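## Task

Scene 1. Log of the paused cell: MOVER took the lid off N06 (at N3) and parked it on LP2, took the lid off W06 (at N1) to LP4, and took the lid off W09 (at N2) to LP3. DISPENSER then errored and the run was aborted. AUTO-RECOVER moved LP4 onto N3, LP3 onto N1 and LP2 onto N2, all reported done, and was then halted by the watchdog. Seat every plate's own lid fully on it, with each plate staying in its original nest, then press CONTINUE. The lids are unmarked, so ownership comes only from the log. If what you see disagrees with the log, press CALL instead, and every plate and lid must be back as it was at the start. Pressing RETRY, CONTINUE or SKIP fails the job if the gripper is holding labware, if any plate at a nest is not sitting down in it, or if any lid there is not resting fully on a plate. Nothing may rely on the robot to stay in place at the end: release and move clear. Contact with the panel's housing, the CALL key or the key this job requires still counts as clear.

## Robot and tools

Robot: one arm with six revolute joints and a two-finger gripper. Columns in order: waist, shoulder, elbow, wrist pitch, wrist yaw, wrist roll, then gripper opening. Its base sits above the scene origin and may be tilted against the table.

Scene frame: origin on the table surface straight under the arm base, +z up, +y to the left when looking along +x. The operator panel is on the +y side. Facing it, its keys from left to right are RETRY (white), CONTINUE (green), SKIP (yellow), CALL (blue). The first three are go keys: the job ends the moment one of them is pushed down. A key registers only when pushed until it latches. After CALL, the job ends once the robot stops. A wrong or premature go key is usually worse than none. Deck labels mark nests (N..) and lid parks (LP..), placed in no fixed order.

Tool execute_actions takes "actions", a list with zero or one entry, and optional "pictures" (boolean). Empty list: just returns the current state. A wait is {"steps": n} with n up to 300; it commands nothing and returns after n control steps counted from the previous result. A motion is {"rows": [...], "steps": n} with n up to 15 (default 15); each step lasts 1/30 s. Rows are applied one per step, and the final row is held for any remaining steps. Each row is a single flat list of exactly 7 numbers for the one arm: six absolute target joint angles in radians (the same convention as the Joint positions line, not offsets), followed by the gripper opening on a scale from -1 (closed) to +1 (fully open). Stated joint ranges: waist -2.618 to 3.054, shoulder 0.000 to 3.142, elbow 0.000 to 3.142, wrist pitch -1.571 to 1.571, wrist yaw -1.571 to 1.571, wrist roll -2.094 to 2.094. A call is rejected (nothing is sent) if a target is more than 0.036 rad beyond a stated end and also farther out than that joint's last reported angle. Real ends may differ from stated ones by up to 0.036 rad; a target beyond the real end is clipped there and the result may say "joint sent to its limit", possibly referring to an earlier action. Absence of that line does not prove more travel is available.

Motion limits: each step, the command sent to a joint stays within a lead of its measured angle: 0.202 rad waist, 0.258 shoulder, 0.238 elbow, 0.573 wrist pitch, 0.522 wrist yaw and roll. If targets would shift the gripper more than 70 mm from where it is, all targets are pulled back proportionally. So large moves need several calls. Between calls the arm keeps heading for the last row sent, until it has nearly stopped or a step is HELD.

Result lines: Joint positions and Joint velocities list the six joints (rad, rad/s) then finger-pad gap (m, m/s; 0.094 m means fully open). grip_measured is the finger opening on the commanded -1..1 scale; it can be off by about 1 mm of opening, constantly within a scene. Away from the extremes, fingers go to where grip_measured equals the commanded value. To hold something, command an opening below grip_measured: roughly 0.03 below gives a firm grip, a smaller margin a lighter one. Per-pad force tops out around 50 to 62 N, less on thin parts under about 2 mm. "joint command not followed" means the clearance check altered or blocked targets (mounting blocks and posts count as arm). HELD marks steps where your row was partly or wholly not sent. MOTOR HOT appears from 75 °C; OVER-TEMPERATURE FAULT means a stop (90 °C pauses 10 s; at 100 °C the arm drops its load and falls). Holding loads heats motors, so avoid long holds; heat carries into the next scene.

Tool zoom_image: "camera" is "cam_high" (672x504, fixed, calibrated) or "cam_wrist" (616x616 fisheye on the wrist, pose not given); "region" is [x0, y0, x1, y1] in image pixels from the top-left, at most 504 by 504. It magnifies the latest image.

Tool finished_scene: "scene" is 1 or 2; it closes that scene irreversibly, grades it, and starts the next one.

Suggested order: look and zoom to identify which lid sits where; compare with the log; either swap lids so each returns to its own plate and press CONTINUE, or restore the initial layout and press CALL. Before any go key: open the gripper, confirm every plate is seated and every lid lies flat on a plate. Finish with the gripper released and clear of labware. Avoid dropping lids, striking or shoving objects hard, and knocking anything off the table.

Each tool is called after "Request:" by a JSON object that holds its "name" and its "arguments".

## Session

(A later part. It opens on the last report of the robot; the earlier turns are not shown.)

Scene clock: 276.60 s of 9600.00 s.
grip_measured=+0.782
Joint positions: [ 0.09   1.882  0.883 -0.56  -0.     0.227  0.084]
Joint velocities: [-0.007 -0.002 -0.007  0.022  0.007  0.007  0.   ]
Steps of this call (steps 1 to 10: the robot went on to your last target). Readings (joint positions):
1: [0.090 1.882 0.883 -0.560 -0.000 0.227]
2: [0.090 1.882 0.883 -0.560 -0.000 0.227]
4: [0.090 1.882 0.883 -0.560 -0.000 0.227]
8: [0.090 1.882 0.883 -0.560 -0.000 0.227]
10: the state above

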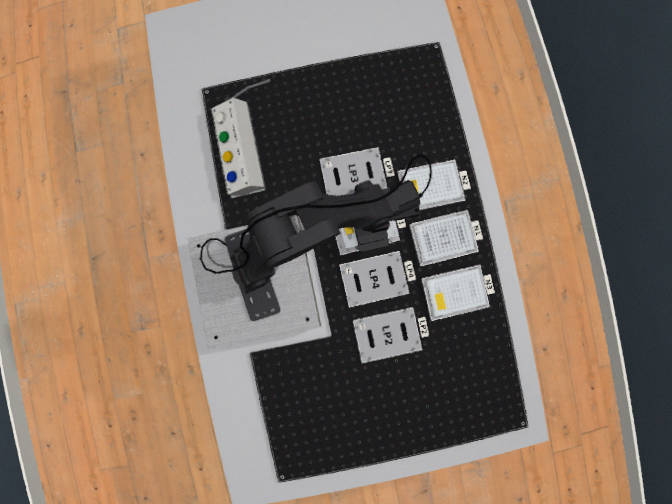

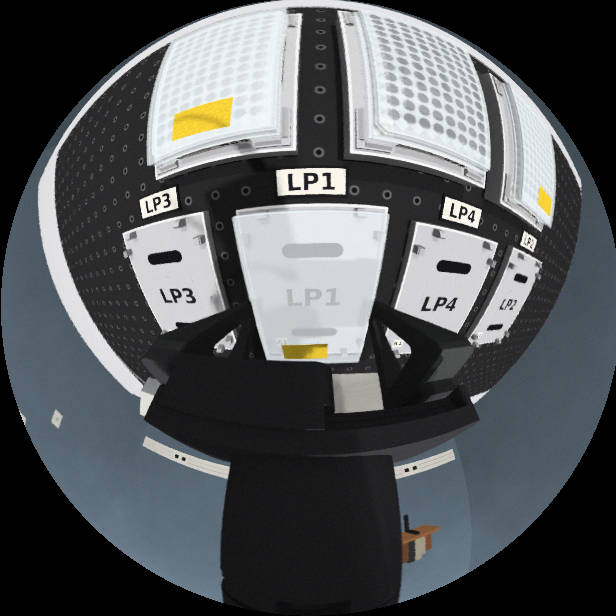

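Request:
{"name": "execute_actions", "arguments": {"actions": [{"rows": [[0.082, 1.87, 0.89, -0.56, 0.0, 0.220, 0.75],[0.082, 1.855, 0.89, -0.576, 0.0, 0.220, 0.75],[0.082, 1.850, 0.89, -0.582, 0.0, 0.220, 0.75],[0.082, 1.846, 0.89, -0.588, 0.0, 0.220, 0.75],[0.082, 1.842, 0.89, -0.593, 0.0, 0.220, 0.75],[0.082, 1.838, 0.89, -0.598, 0.0, 0.220, 0.75],[0.082, 1.834, 0.89, -0.603, 0.0, 0.220, 0.75],[0.082, 1.831, 0.89, -0.608, 0.0, 0.220, 0.75]], "steps": 15}], "pictures": false}}

Request:
{"name": "execute_actions", "arguments": {"actions": [{"steps": 15}]}}

Request:
{"name": "zoom_image", "arguments": {"camera": "cam_wrist", "region": [190, 160, 430, 380]}}

Scene clock: 281.73 s of 9600.00 s.
grip_measured=+0.782
Joint positions: [ 0.09   1.861  0.883 -0.588 -0.     0.227  0.084]
Joint velocities: [ 0.017 -0.002  0.007 -0.095 -0.022  0.022 -0.   ]
Steps of this call (steps 1 to 15: the robot went on to your last target; steps 16 to 90: nothing new was sent; then 1.63 s passed at rest; steps 91 to 105: all 15 steps of this action). Readings (joint positions):
91: [0.090 1.882 0.883 -0.560 -0.000 0.227]
92: [0.090 1.882 0.883 -0.560 -0.000 0.227]
94: [0.090 1.882 0.883 -0.562 -0.000 0.227]
98: [0.090 1.877 0.883 -0.576 -0.000 0.227]
105: the state above

Scene clock: 282.23 s of 9600.00 s.
grip_measured=+0.782
Joint positions: [ 0.09   1.861  0.883 -0.592 -0.     0.227  0.084]
Joint velocities: [-0.017 -0.012  0.002  0.066 -0.051  0.007 -0.   ]
Steps of this call (steps 1 to 15: the robot went on to your last target). Readings (joint positions):
1: [0.090 1.861 0.883 -0.589 -0.000 0.227]
2: [0.090 1.861 0.883 -0.589 -0.000 0.227]
4: [0.090 1.861 0.883 -0.590 -0.000 0.227]
8: [0.090 1.861 0.883 -0.591 -0.000 0.227]
15: the state above
The arm was judged still, so your last target was given up. Only a new action makes it travel on or press farther. Fingers that are still opening or closing keep moving.

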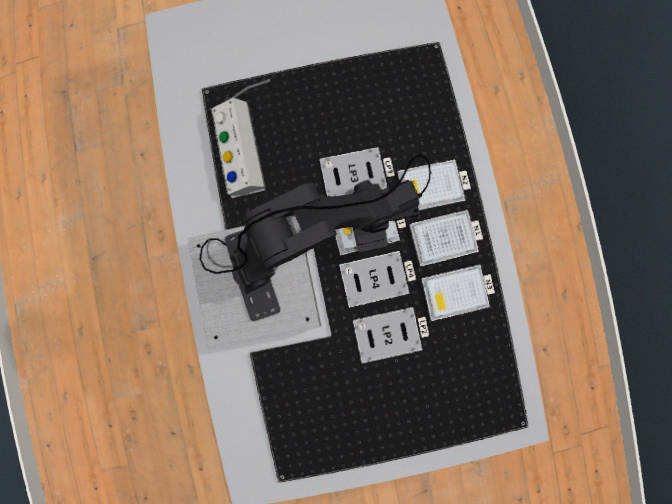

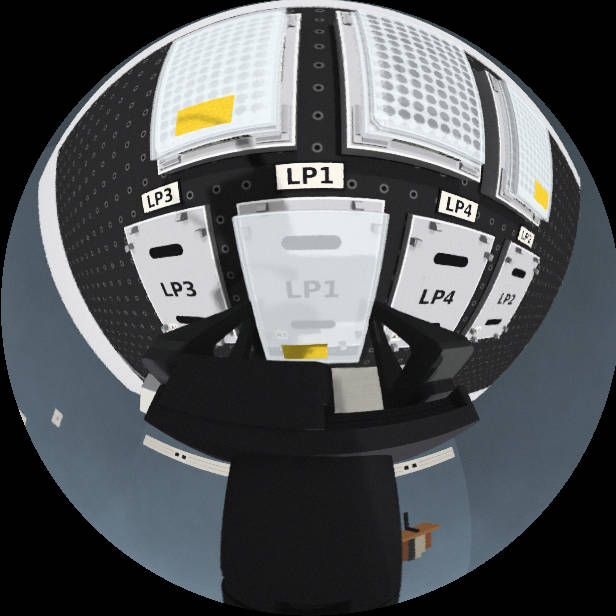

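Region (190, 160, 430, 380) of cam_wrist's 616x616 image, scaled by 2.100, with more detail than that image has; it fills the top 462 rows of this view, and the rest is white.

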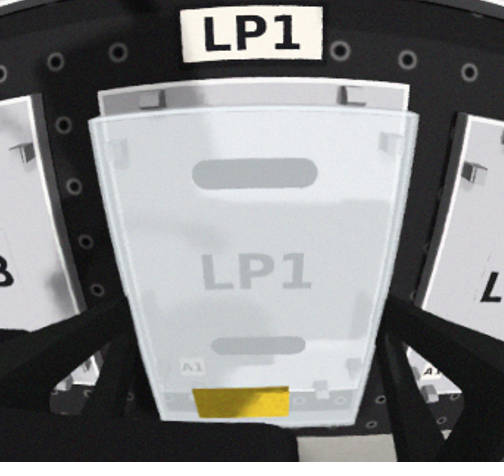

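Request:
{"name": "execute_actions", "arguments": {"actions": []}}

Scene clock: 293.13 s of 9600.00 s.
grip_measured=+0.782
Joint positions: [ 0.09   1.861  0.883 -0.592 -0.     0.227  0.084]
Joint velocities: [-0.012  0.012  0.002 -0.007  0.051  0.051  0.001]
Steps of this call (steps 1 to 90: nothing new was sent; then 7.90 s passed at rest). Readings (joint positions):
1: [0.090 1.861 0.883 -0.592 -0.000 0.227]
2: [0.090 1.861 0.883 -0.592 -0.000 0.227]
4: [0.090 1.861 0.883 -0.592 -0.000 0.227]
8: [0.090 1.861 0.883 -0.592 -0.000 0.227]
90: the state above

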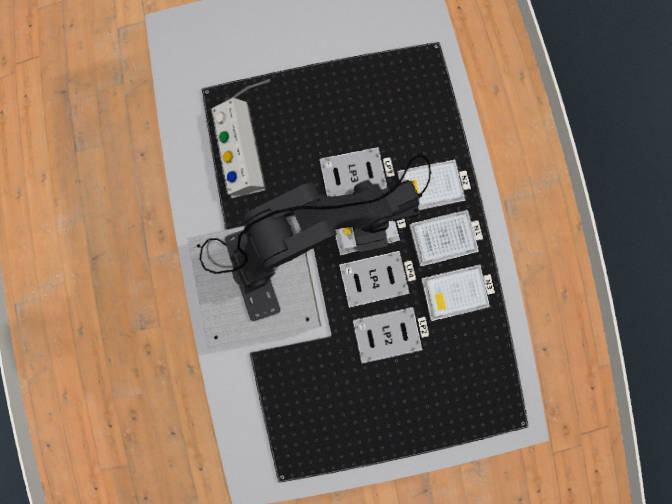

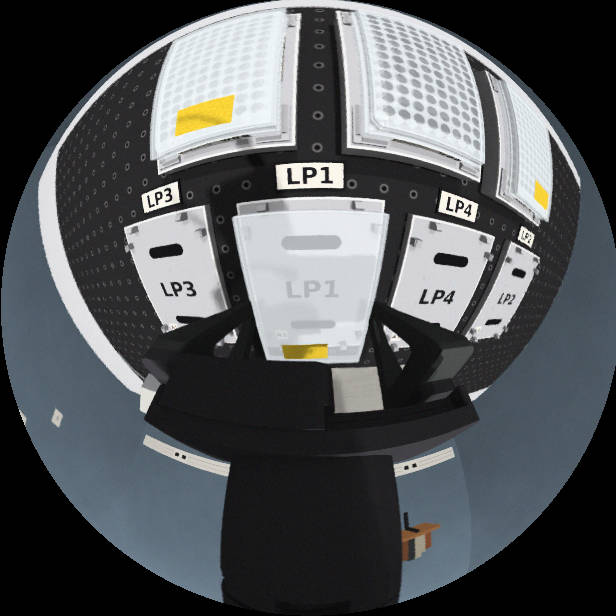

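Request:
{"name": "execute_actions", "arguments": {"actions": [{"rows": [[0.082,1.865,0.882,-0.575,0,0.22,0.75],[0.082,1.87,0.88,-0.568,0,0.22,0.75],[0.082,1.875,0.878,-0.561,0,0.22,0.75],[0.082,1.88,0.876,-0.554,0,0.22,0.75],[0.082,1.884,0.873,-0.548,0,0.22,0.75],[0.082,1.888,0.871,-0.543,0,0.22,0.75],[0.082,1.892,0.869,-0.538,0,0.22,0.75],[0.082,1.897,0.866,-0.533,0,0.22,0.75]], "steps": 15}]}}

Scene clock: 295.57 s of 9600.00 s.
grip_measured=+0.782
Joint positions: [ 0.09   1.887  0.875 -0.558 -0.     0.227  0.084]
Joint velocities: [ 0.007 -0.002 -0.032  0.022 -0.037 -0.066  0.001]
Steps of this call (steps 1 to 58: nothing new was sent; steps 59 to 73: all 15 steps of this action). Readings (joint positions):
59: [0.090 1.861 0.883 -0.592 -0.000 0.227]
60: [0.090 1.861 0.883 -0.591 -0.000 0.227]
62: [0.090 1.861 0.883 -0.588 -0.000 0.227]
66: [0.090 1.871 0.883 -0.571 -0.000 0.227]
73: the state above

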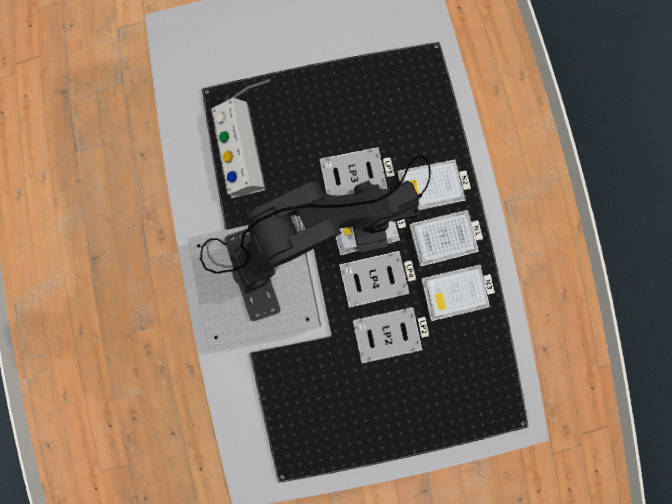

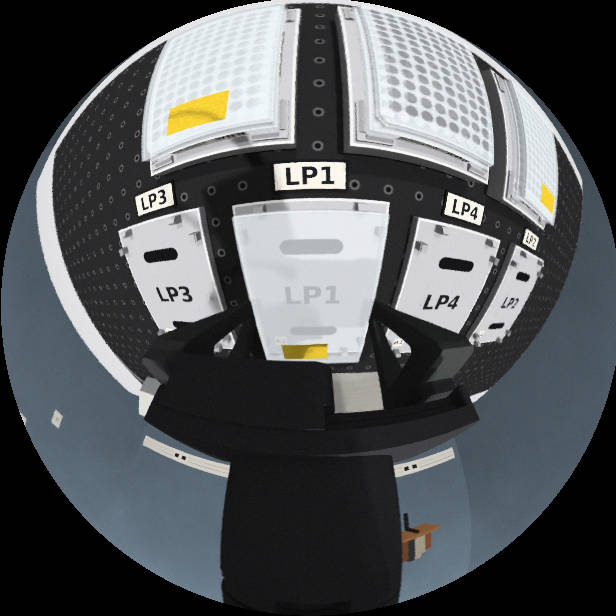

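Request:
{"name": "zoom_image", "arguments": {"camera": "cam_wrist", "region": [190, 160, 430, 380]}}

Region (190, 160, 430, 380) of cam_wrist's 616x616 image, scaled by 2.100, with more detail than that image has; it fills the top 462 rows of this view, and the rest is white.

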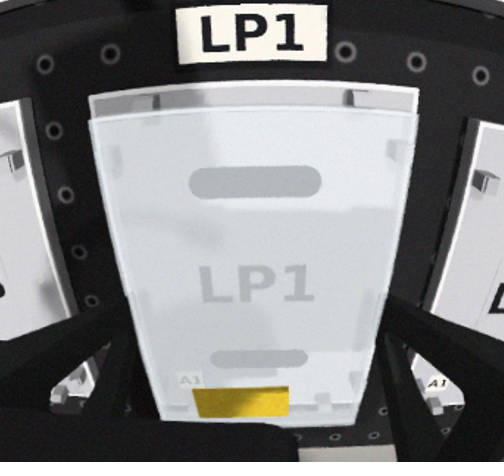

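Request:
{"name": "execute_actions", "arguments": {"actions": [{"rows": [[0.082,1.899,0.864,-0.53,0,0.22,0.75],[0.082,1.901,0.863,-0.527,0,0.22,0.75],[0.082,1.903,0.862,-0.524,0,0.22,0.75],[0.082,1.905,0.861,-0.521,0,0.22,0.75],[0.082,1.907,0.859,-0.518,0,0.22,0.75],[0.082,1.909,0.858,-0.514,0,0.22,0.75]], "steps": 15}]}}

Request:
{"name": "zoom_image", "arguments": {"camera": "cam_wrist", "region": [190, 160, 430, 380]}}

Scene clock: 301.77 s of 9600.00 s.
grip_measured=+0.782
Joint positions: [ 0.09   1.887  0.875 -0.537 -0.     0.227  0.084]
Joint velocities: [ 0.002 -0.002  0.002 -0.037  0.022 -0.022  0.001]
Steps of this call (steps 1 to 15: the robot went on to your last target; steps 16 to 90: nothing new was sent; then 2.70 s passed at rest; steps 91 to 105: all 15 steps of this action). Readings (joint positions):
91: [0.090 1.887 0.875 -0.554 -0.000 0.227]
92: [0.090 1.887 0.875 -0.553 -0.000 0.227]
94: [0.090 1.887 0.875 -0.550 -0.000 0.227]
98: [0.090 1.887 0.875 -0.542 -0.000 0.227]
105: the state above

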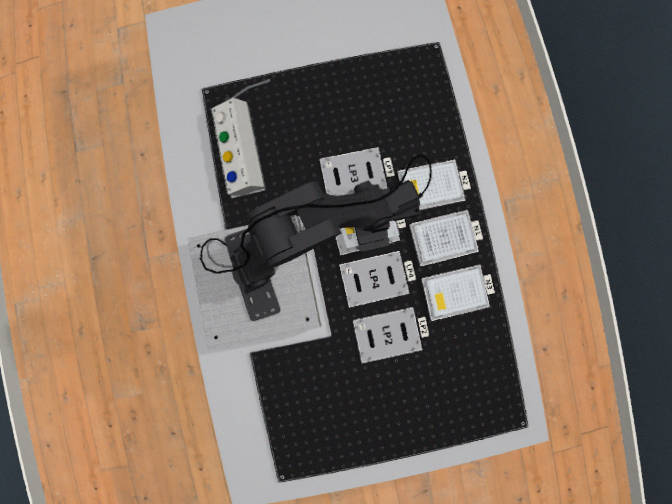

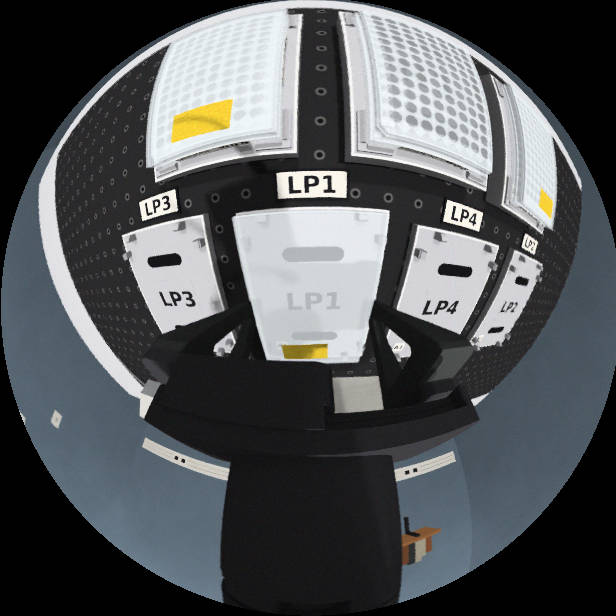

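Region (190, 160, 430, 380) of cam_wrist's 616x616 image, scaled by 2.100, with more detail than that image has; it fills the top 462 rows of this view, and the rest is white.

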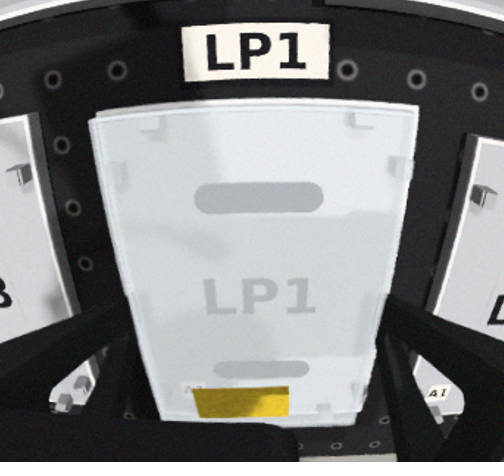

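Request:
{"name": "zoom_image", "arguments": {"camera": "cam_high", "region": [320, 200, 500, 370]}}

Region (320, 200, 500, 370) of cam_high's 672x504 image, scaled by 2.800, with more detail than that image has.

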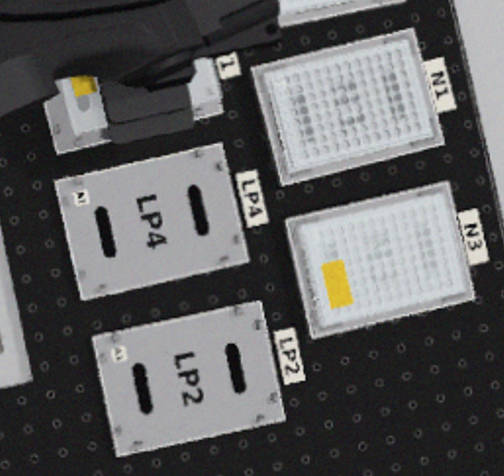

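Request:
{"name": "execute_actions", "arguments": {"actions": [{"rows": [[0.082,1.87,0.895,-0.55,0,0.22,0.75],[0.082,1.86,0.9,-0.56,0,0.22,0.75],[0.082,1.852,0.905,-0.57,0,0.22,0.75],[0.082,1.849,0.905,-0.578,0,0.22,0.75],[0.082,1.849,0.905,-0.586,0,0.22,0.75]], "steps": 15}]}}

Request:
{"name": "zoom_image", "arguments": {"camera": "cam_wrist", "region": [190, 160, 430, 380]}}

Scene clock: 319.27 s of 9600.00 s.
grip_measured=+0.782
Joint positions: [ 0.09   1.887  0.875 -0.568 -0.     0.226  0.084]
Joint velocities: [-0.012  0.007  0.002 -0.051  0.11  -0.037 -0.   ]
Steps of this call (steps 1 to 15: the robot went on to your last target; steps 16 to 90: nothing new was sent; then 14.00 s passed at rest; steps 91 to 105: all 15 steps of this action). Readings (joint positions):
91: [0.090 1.887 0.875 -0.536 -0.000 0.227]
92: [0.090 1.887 0.875 -0.536 -0.000 0.227]
94: [0.090 1.887 0.875 -0.542 -0.000 0.226]
98: [0.090 1.887 0.875 -0.559 -0.000 0.226]
105: the state above

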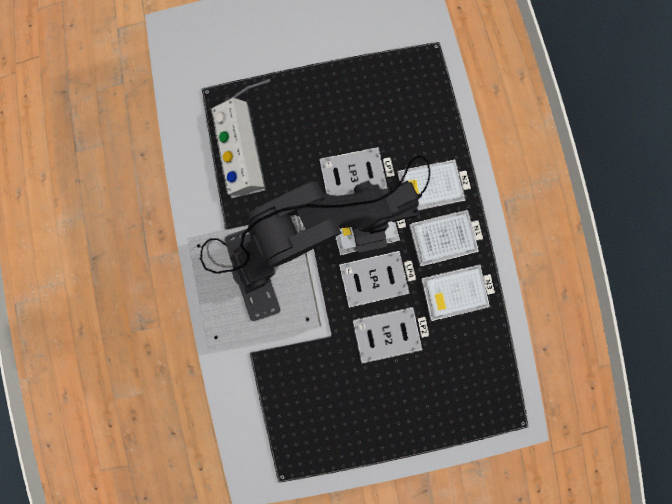

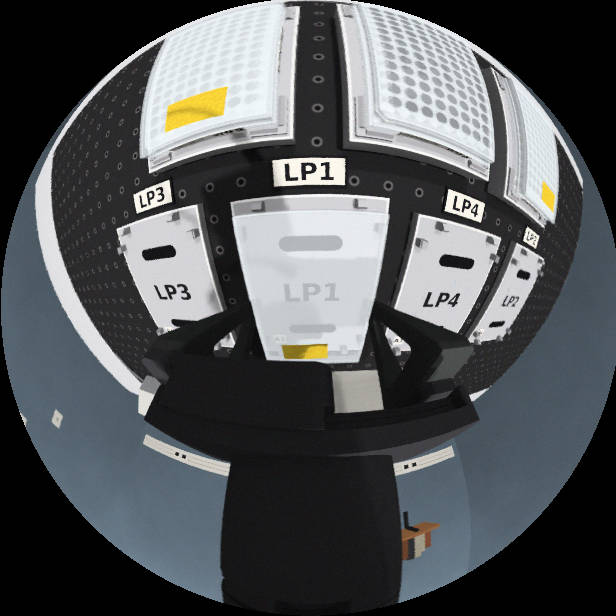

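Region (190, 160, 430, 380) of cam_wrist's 616x616 image, scaled by 2.100, with more detail than that image has; it fills the top 462 rows of this view, and the rest is white.

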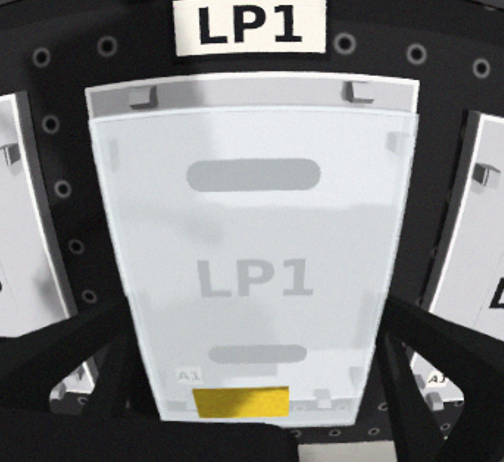

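Request:
{"name": "execute_actions", "arguments": {"actions": [{"rows": [[0.082,1.925,0.85,-0.547,0,0.22,0.75],[0.082,1.925,0.85,-0.545,0,0.22,0.75],[0.082,1.92,0.853,-0.54,0,0.22,0.75],[0.082,1.9145,0.855,-0.535,0,0.22,0.75],[0.082,1.9145,0.855,-0.53,0,0.22,0.75],[0.082,1.9145,0.855,-0.525,0,0.22,0.75],[0.082,1.9145,0.855,-0.52,0,0.22,0.75],[0.082,1.9145,0.855,-0.515,0,0.22,0.75],[0.082,1.9145,0.855,-0.51,0,0.22,0.75]], "steps": 15}]}}

Request:
{"name": "zoom_image", "arguments": {"camera": "cam_wrist", "region": [190, 160, 430, 380]}}

Scene clock: 333.77 s of 9600.00 s.
grip_measured=+0.782
Joint positions: [ 0.09   1.907  0.862 -0.537 -0.002  0.225  0.084]
Joint velocities: [-0.002 -0.002 -0.002  0.081 -0.037 -0.051 -0.001]
Steps of this call (steps 1 to 15: the robot went on to your last target; steps 16 to 90: nothing new was sent; then 11.00 s passed at rest; steps 91 to 105: all 15 steps of this action). Readings (joint positions):
91: [0.090 1.889 0.874 -0.568 -0.000 0.226]
92: [0.090 1.893 0.872 -0.565 -0.000 0.226]
94: [0.090 1.904 0.867 -0.562 -0.000 0.226]
98: [0.090 1.907 0.862 -0.554 -0.002 0.225]
105: the state above

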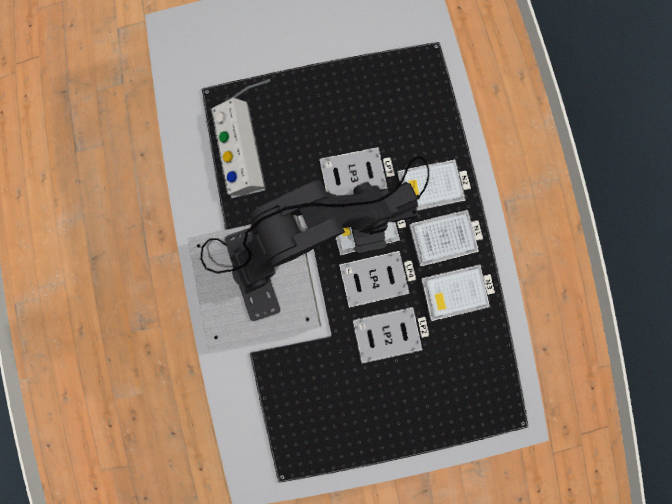

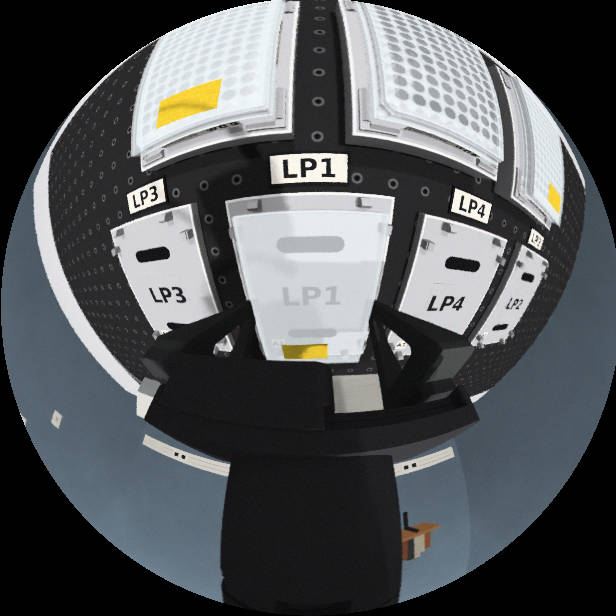

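Region (190, 160, 430, 380) of cam_wrist's 616x616 image, scaled by 2.100, with more detail than that image has; it fills the top 462 rows of this view, and the rest is white.

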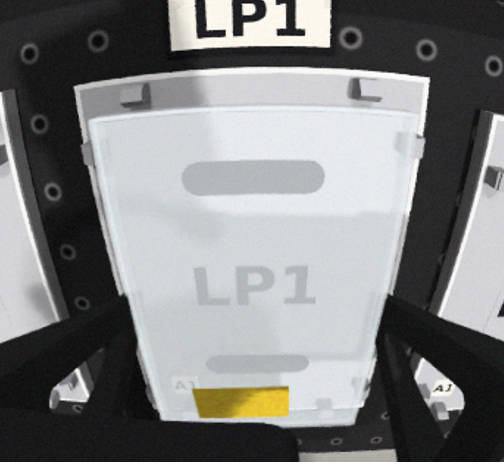

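Request:
{"name": "execute_actions", "arguments": {"actions": []}}

Request:
{"name": "zoom_image", "arguments": {"camera": "cam_wrist", "region": [190, 160, 430, 380]}}

Scene clock: 335.33 s of 9600.00 s.
grip_measured=+0.782
Joint positions: [ 0.09   1.907  0.862 -0.531 -0.002  0.225  0.084]
Joint velocities: [ 0.022 -0.012 -0.012  0.066  0.007  0.051 -0.   ]
Steps of this call (steps 1 to 15: the robot went on to your last target; steps 16 to 47: nothing new was sent). Readings (joint positions):
1: [0.090 1.907 0.862 -0.536 -0.002 0.225]
2: [0.090 1.907 0.862 -0.534 -0.002 0.225]
4: [0.090 1.907 0.862 -0.533 -0.002 0.225]
8: [0.090 1.907 0.862 -0.532 -0.002 0.225]
47: the state above
The arm was judged still, so your last target was given up. Only a new action makes it travel on or press farther. Fingers that are still opening or closing keep moving.

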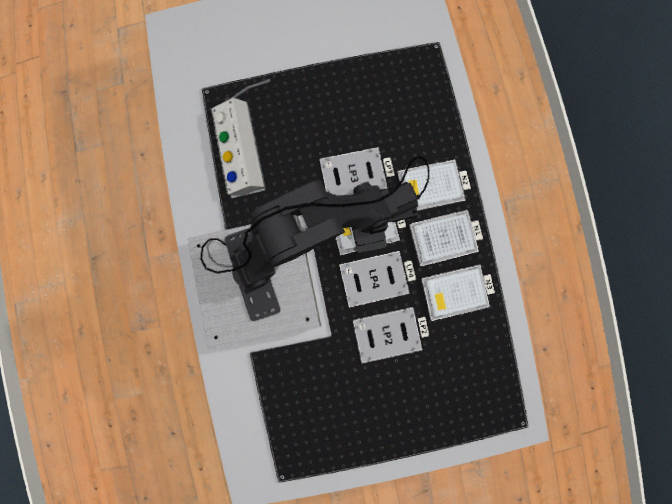

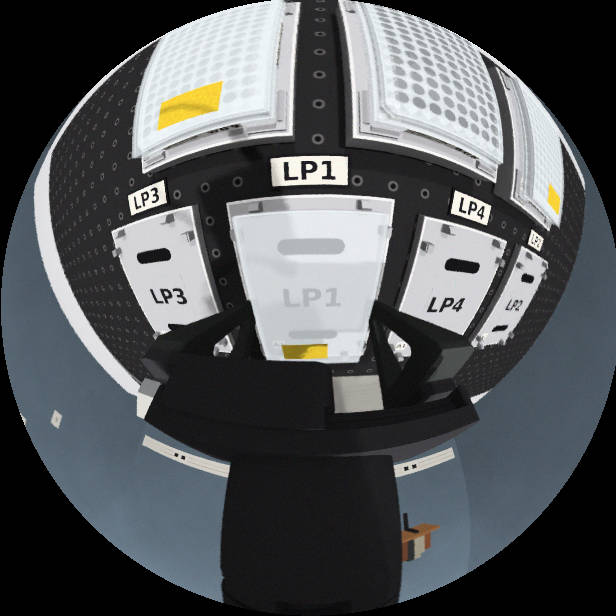

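Region (190, 160, 430, 380) of cam_wrist's 616x616 image, scaled by 2.100, with more detail than that image has; it fills the top 462 rows of this view, and the rest is white.

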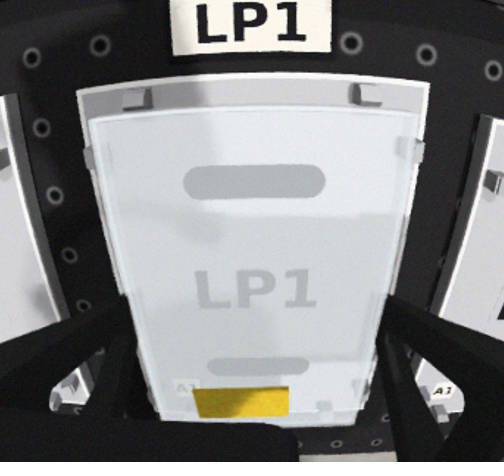

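Request:
{"name": "execute_actions", "arguments": {"actions": [{"rows": [[0.082,1.945,0.855,-0.505,0,0.22,0.75],[0.082,1.935,0.855,-0.5,0,0.22,0.75],[0.082,1.93,0.855,-0.497,0,0.22,0.75],[0.082,1.93,0.855,-0.495,0,0.22,0.75]], "steps": 15}]}}

Request:
{"name": "zoom_image", "arguments": {"camera": "cam_wrist", "region": [190, 160, 430, 380]}}

Scene clock: 342.43 s of 9600.00 s.
grip_measured=+0.782
Joint positions: [ 0.09   1.921  0.862 -0.521 -0.002  0.225  0.084]
Joint velocities: [-0.017  0.007  0.002 -0.007 -0.007 -0.022 -0.   ]
Steps of this call (steps 1 to 90: nothing new was sent; then 3.60 s passed at rest; steps 91 to 105: all 15 steps of this action). Readings (joint positions):
91: [0.090 1.909 0.862 -0.531 -0.002 0.225]
92: [0.090 1.913 0.862 -0.528 -0.002 0.225]
94: [0.090 1.920 0.862 -0.526 -0.002 0.225]
98: [0.090 1.921 0.862 -0.522 -0.002 0.225]
105: the state above

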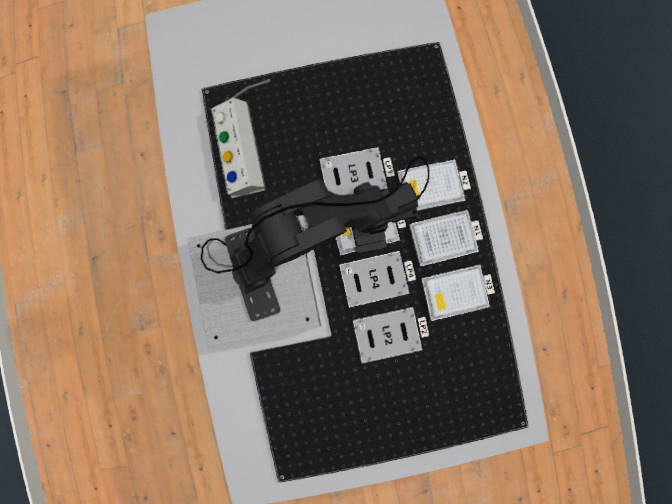

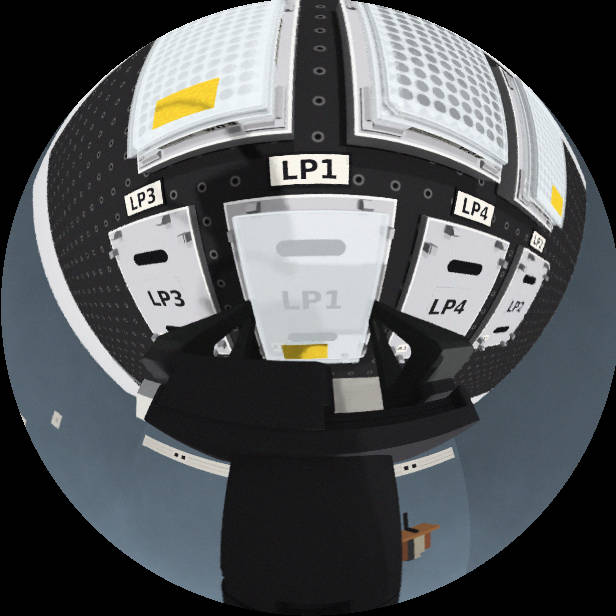

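Region (190, 160, 430, 380) of cam_wrist's 616x616 image, scaled by 2.100, with more detail than that image has; it fills the top 462 rows of this view, and the rest is white.

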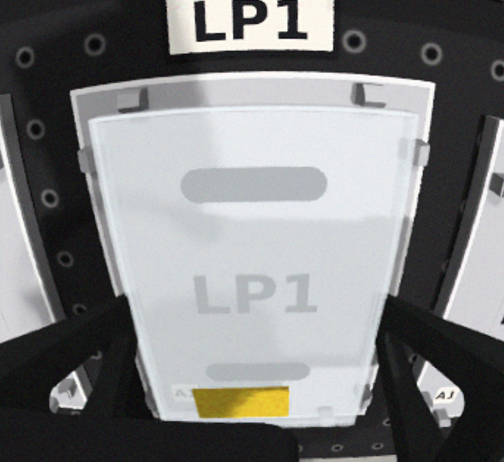

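Request:
{"name": "execute_actions", "arguments": {"actions": [{"rows": [[0.082,1.93,0.855,-0.5,0,0.22,0.78],[0.082,1.93,0.855,-0.5,0,0.22,0.8],[0.082,1.93,0.855,-0.5,0,0.22,0.83],[0.082,1.93,0.855,-0.5,0,0.22,0.86],[0.082,1.93,0.855,-0.5,0,0.22,0.9],[0.082,1.93,0.855,-0.5,0,0.22,0.95],[0.082,1.93,0.855,-0.5,0,0.22,1.0]], "steps": 15}]}}

Request:
{"name": "zoom_image", "arguments": {"camera": "cam_wrist", "region": [190, 160, 430, 380]}}

Scene clock: 346.17 s of 9600.00 s.
grip_measured=+1.000
Joint positions: [ 0.09   1.921  0.862 -0.521 -0.002  0.225  0.094]
Joint velocities: [-0.017  0.002  0.007  0.081  0.066 -0.037  0.   ]
Steps of this call (steps 1 to 15: the robot went on to your last target; steps 16 to 90: nothing new was sent; then 0.23 s passed at rest; steps 91 to 105: all 15 steps of this action). Readings (joint positions):
91: [0.090 1.921 0.862 -0.521 -0.002 0.225]
92: [0.090 1.921 0.862 -0.521 -0.002 0.225]
94: [0.090 1.921 0.862 -0.521 -0.002 0.225]
98: [0.090 1.921 0.862 -0.521 -0.002 0.225]
105: the state above

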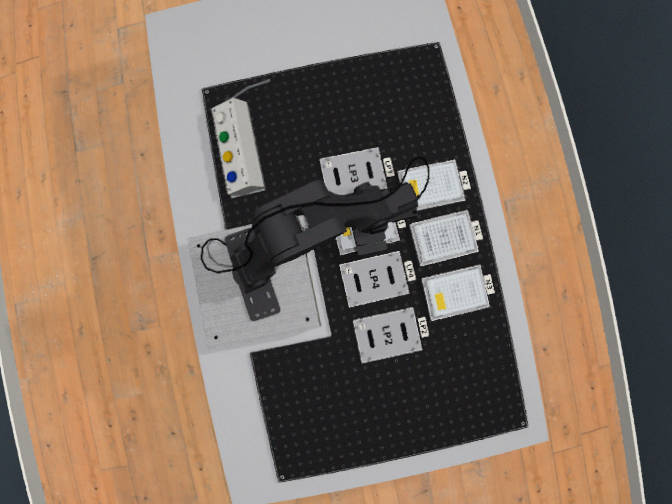

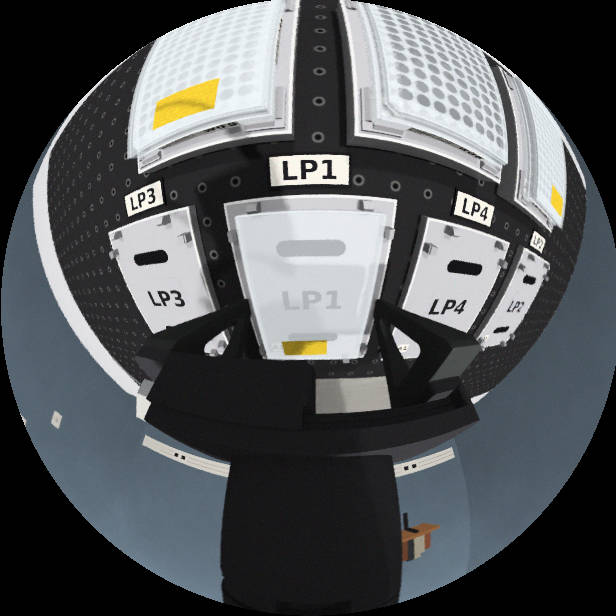

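Region (190, 160, 430, 380) of cam_wrist's 616x616 image, scaled by 2.100, with more detail than that image has; it fills the top 462 rows of this view, and the rest is white.

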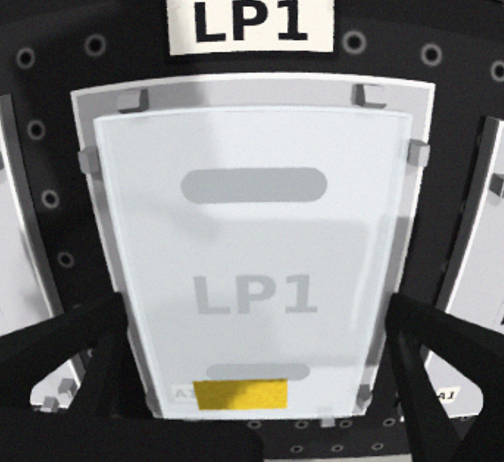

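Request:
{"name": "execute_actions", "arguments": {"actions": [{"rows": [[0.082,1.88,0.895,-0.54,0,0.22,1],[0.082,1.866,0.902,-0.56,0,0.22,1],[0.082,1.852,0.909,-0.58,0,0.22,1],[0.082,1.838,0.916,-0.6,0,0.22,1],[0.082,1.824,0.923,-0.62,0,0.22,1],[0.082,1.81,0.93,-0.645,0,0.22,1],[0.082,1.796,0.937,-0.668,0,0.22,1],[0.082,1.782,0.944,-0.69,0,0.22,1],[0.082,1.768,0.951,-0.712,0,0.22,1],[0.082,1.754,0.958,-0.734,0,0.22,1],[0.082,1.745,0.965,-0.75,0,0.22,1],[0.082,1.736,0.97,-0.764,0,0.22,1]], "steps": 15}], "pictures": false}}

Scene clock: 358.87 s of 9600.00 s.
grip_measured=+1.000
Joint positions: [ 0.09   1.757  0.951 -0.704 -0.002  0.225  0.094]
Joint velocities: [-0.002 -0.076  0.037 -0.212  0.007 -0.037  0.   ]
Steps of this call (steps 1 to 15: the robot went on to your last target; steps 16 to 90: nothing new was sent; then 9.20 s passed at rest; steps 91 to 105: all 15 steps of this action). Readings (joint positions):
91: [0.090 1.921 0.862 -0.521 -0.002 0.225]
92: [0.090 1.919 0.864 -0.526 -0.002 0.225]
94: [0.090 1.904 0.872 -0.546 -0.002 0.225]
98: [0.090 1.842 0.904 -0.605 -0.002 0.225]
105: the state above

Request:
{"name": "execute_actions", "arguments": {"actions": [{"rows": [[0.073,1.78,1.0,-0.79,0,0.208,1],[0.055,1.803,1.036,-0.81,0,0.19,1],[0.038,1.826,1.072,-0.83,0,0.173,1],[0.02,1.849,1.108,-0.85,0,0.155,1],[0.003,1.872,1.144,-0.87,0,0.138,1],[-0.015,1.895,1.18,-0.89,0,0.12,1],[-0.032,1.918,1.216,-0.91,0,0.103,1],[-0.05,1.941,1.252,-0.93,0,0.085,1],[-0.067,1.964,1.288,-0.95,0,0.068,1],[-0.085,1.987,1.324,-0.965,0,0.05,1],[-0.102,2.01,1.36,-0.98,0,0.033,1],[-0.12,2.033,1.396,-0.995,0,0.015,1],[-0.137,2.056,1.432,-1.01,0,-0.002,1],[-0.155,2.079,1.468,-1.025,0,-0.02,1],[-0.172,2.102,1.504,-1.04,0,-0.037,1]], "steps": 15}], "pictures": false}}

Request:
{"name": "execute_actions", "arguments": {"actions": [{"rows": [[-0.19,2.125,1.54,-1.055,0,-0.055,1],[-0.208,2.148,1.577,-1.07,0,-0.073,1],[-0.226,2.171,1.614,-1.085,0,-0.09,1],[-0.244,2.194,1.651,-1.1,0,-0.108,1],[-0.262,2.217,1.688,-1.115,0,-0.125,1],[-0.28,2.24,1.725,-1.13,0,-0.143,1],[-0.298,2.263,1.762,-1.145,0,-0.16,1],[-0.316,2.286,1.799,-1.16,0,-0.178,1],[-0.334,2.309,1.836,-1.175,0,-0.195,1],[-0.352,2.332,1.873,-1.183,0,-0.213,1],[-0.37,2.355,1.91,-1.183,0,-0.23,1],[-0.388,2.378,1.947,-1.183,0,-0.248,1],[-0.406,2.4,1.984,-1.183,0,-0.265,1],[-0.424,2.422,2.021,-1.183,0,-0.283,1],[-0.438,2.443,2.057,-1.183,0,-0.299,1]], "steps": 15}], "pictures": false}}

Request:
{"name": "execute_actions", "arguments": {"actions": [{"steps": 30}]}}

Scene clock: 367.27 s of 9600.00 s.
grip_measured=+1.000
Joint positions: [-0.134  2.054  1.423 -0.956 -0.003  0.04   0.094]
Joint velocities: [-0.491  0.657  1.018 -0.403 -0.022 -0.432  0.   ]
Steps of this call (steps 1 to 30: the robot went on to your last target; steps 31 to 90: nothing new was sent; then 4.90 s passed at rest; steps 91 to 105: all 15 steps of this action). Readings (joint positions):
91: [0.089 1.758 0.955 -0.753 -0.002 0.223]
92: [0.085 1.765 0.967 -0.767 -0.002 0.219]
94: [0.064 1.799 1.019 -0.800 -0.003 0.202]
98: [-0.008 1.893 1.169 -0.852 -0.004 0.151]
105: the state above

Scene clock: 367.77 s of 9600.00 s.
grip_measured=+1.000
Joint positions: [-0.402  2.401  1.973 -1.146 -0.003 -0.22   0.094]
Joint velocities: [-0.496  0.657  1.067 -0.154 -0.066 -0.476  0.   ]
Steps of this call (steps 1 to 15: all 15 steps of this action). Readings (joint positions):
1: [-0.151 2.077 1.459 -0.971 -0.003 0.023]
2: [-0.168 2.100 1.495 -0.986 -0.003 0.006]
4: [-0.203 2.148 1.568 -1.017 -0.003 -0.029]
8: [-0.275 2.241 1.715 -1.077 -0.003 -0.098]
15: the state above

Scene clock: 368.77 s of 9600.00 s.
grip_measured=+1.000
Joint positions: [-0.444  2.44   2.027 -1.166  0.004 -0.292  0.094]
Joint velocities: [ 0.002  0.007 -0.017 -0.051 -0.007  0.007  0.   ]
Steps of this call (steps 1 to 30: the robot went on to your last target). Readings (joint positions):
1: [-0.418 2.420 2.002 -1.147 -0.003 -0.235]
2: [-0.431 2.431 2.019 -1.147 -0.001 -0.246]
4: [-0.449 2.440 2.027 -1.148 0.002 -0.262]
8: [-0.450 2.440 2.027 -1.159 0.004 -0.280]
30: the state above
The arm was judged still, so your last target was given up. Only a new action makes it travel on or press farther. Fingers that are still opening or closing keep moving.

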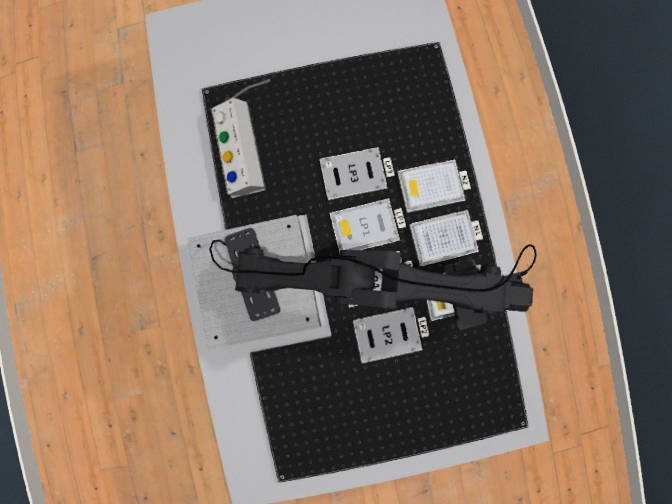

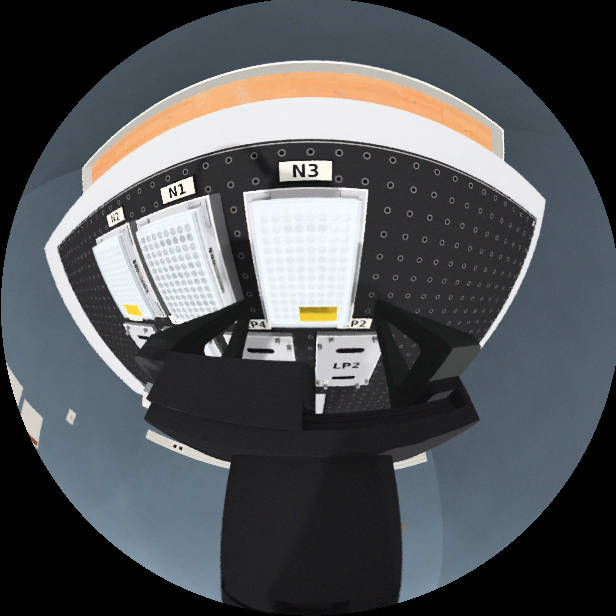

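Request:
{"name": "execute_actions", "arguments": {"actions": [{"rows": [[-0.42,2.475,2.0,-1.13,0,-0.299,1],[-0.424,2.47,1.995,-1.115,0,-0.299,1],[-0.426,2.465,1.99,-1.1,0,-0.299,1],[-0.426,2.465,1.985,-1.09,0,-0.299,1],[-0.426,2.465,1.98,-1.08,0,-0.299,1],[-0.426,2.465,1.975,-1.07,0,-0.299,1],[-0.426,2.465,1.97,-1.064,0,-0.299,1],[-0.426,2.465,1.967,-1.064,0,-0.299,1]], "steps": 15}], "pictures": false}}

Request:
{"name": "execute_actions", "arguments": {"actions": [{"steps": 20}]}}

Request:
{"name": "zoom_image", "arguments": {"camera": "cam_wrist", "region": [190, 160, 430, 380]}}

Scene clock: 372.87 s of 9600.00 s.
grip_measured=+1.000
Joint positions: [-0.432  2.466  1.971 -1.092  0.004 -0.293  0.094]
Joint velocities: [-0.002 -0.002  0.007  0.037  0.022  0.022  0.   ]
Steps of this call (steps 1 to 90: nothing new was sent; then 0.60 s passed at rest; steps 91 to 105: all 15 steps of this action). Readings (joint positions):
91: [-0.443 2.442 2.026 -1.164 0.004 -0.292]
92: [-0.442 2.443 2.021 -1.158 0.004 -0.292]
94: [-0.437 2.447 2.008 -1.142 0.004 -0.292]
98: [-0.432 2.460 1.981 -1.112 0.004 -0.293]
105: the state above

Scene clock: 373.53 s of 9600.00 s.
grip_measured=+1.000
Joint positions: [-0.432  2.466  1.971 -1.085  0.004 -0.293  0.094]
Joint velocities: [ 0.002  0.002 -0.002  0.022  0.022 -0.051  0.   ]
Steps of this call (steps 1 to 15: the robot went on to your last target; steps 16 to 20: nothing new was sent). Readings (joint positions):
1: [-0.432 2.466 1.971 -1.090 0.004 -0.293]
2: [-0.432 2.466 1.971 -1.089 0.004 -0.293]
4: [-0.432 2.466 1.971 -1.088 0.004 -0.293]
8: [-0.432 2.466 1.971 -1.086 0.004 -0.293]
20: the state above
The arm was judged still, so your last target was given up. Only a new action makes it travel on or press farther. Fingers that are still opening or closing keep moving.

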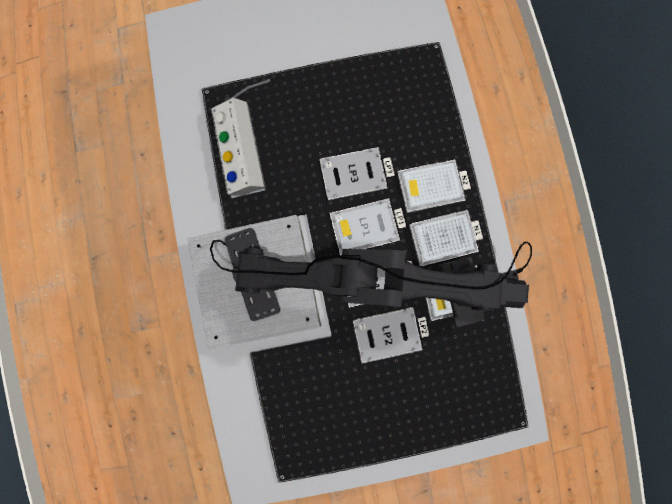

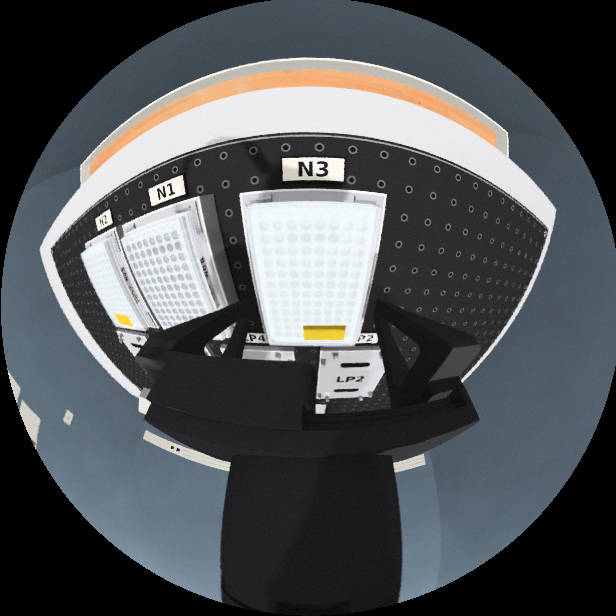

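Region (190, 160, 430, 380) of cam_wrist's 616x616 image, scaled by 2.100, with more detail than that image has; it fills the top 462 rows of this view, and the rest is white.

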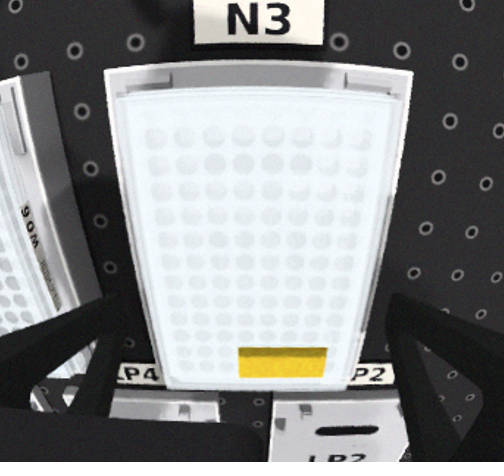

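Request:
{"name": "execute_actions", "arguments": {"actions": [{"rows": [[-0.43,2.5,1.95,-1.055,0,-0.299,1],[-0.43,2.493,1.948,-1.045,0,-0.299,1],[-0.43,2.486,1.945,-1.035,0,-0.299,1],[-0.43,2.484,1.942,-1.025,0,-0.299,1],[-0.43,2.484,1.939,-1.015,0,-0.299,1],[-0.43,2.484,1.936,-1.0065,0,-0.299,1]], "steps": 15}], "pictures": false}}

Request:
{"name": "execute_actions", "arguments": {"actions": [{"steps": 20}]}}

Request:
{"name": "zoom_image", "arguments": {"camera": "cam_wrist", "region": [190, 160, 430, 380]}}

Scene clock: 380.57 s of 9600.00 s.
grip_measured=+1.000
Joint positions: [-0.432  2.482  1.942 -1.031  0.004 -0.293  0.094]
Joint velocities: [-0.002 -0.017 -0.002  0.007  0.066 -0.051  0.   ]
Steps of this call (steps 1 to 90: nothing new was sent; then 3.53 s passed at rest; steps 91 to 105: all 15 steps of this action). Readings (joint positions):
91: [-0.432 2.468 1.970 -1.084 0.004 -0.293]
92: [-0.432 2.469 1.968 -1.080 0.004 -0.293]
94: [-0.432 2.473 1.959 -1.068 0.004 -0.293]
98: [-0.432 2.481 1.944 -1.047 0.004 -0.293]
105: the state above

Scene clock: 381.23 s of 9600.00 s.
grip_measured=+1.000
Joint positions: [-0.432  2.482  1.942 -1.028  0.004 -0.293  0.094]
Joint velocities: [ 0.002  0.007 -0.002 -0.037 -0.125  0.051  0.   ]
Steps of this call (steps 1 to 15: the robot went on to your last target; steps 16 to 20: nothing new was sent). Readings (joint positions):
1: [-0.432 2.482 1.942 -1.031 0.004 -0.293]
2: [-0.432 2.482 1.942 -1.030 0.004 -0.293]
4: [-0.432 2.482 1.942 -1.029 0.004 -0.293]
8: [-0.432 2.482 1.942 -1.028 0.004 -0.293]
20: the state above
The arm was judged still, so your last target was given up. Only a new action makes it travel on or press farther. Fingers that are still opening or closing keep moving.

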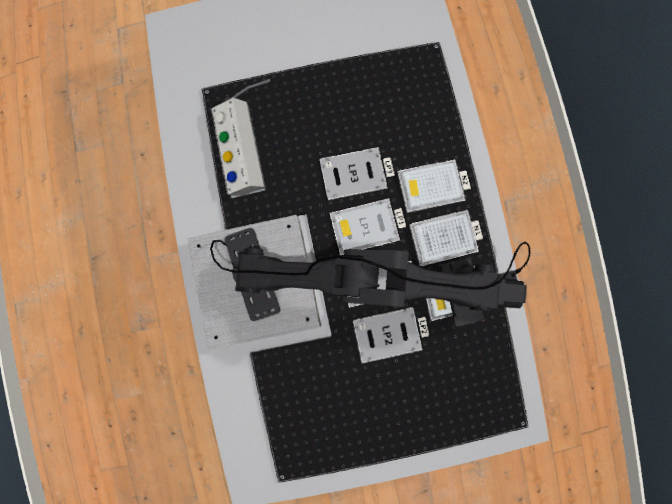

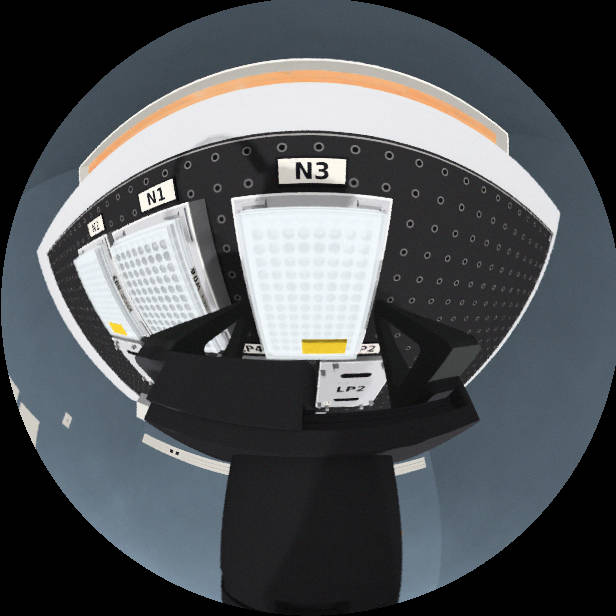

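Region (190, 160, 430, 380) of cam_wrist's 616x616 image, scaled by 2.100, with more detail than that image has; it fills the top 462 rows of this view, and the rest is white.

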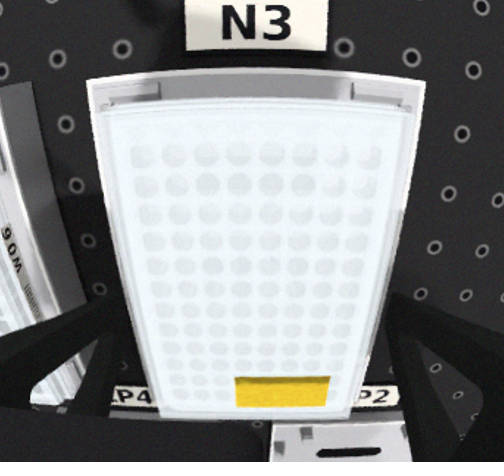

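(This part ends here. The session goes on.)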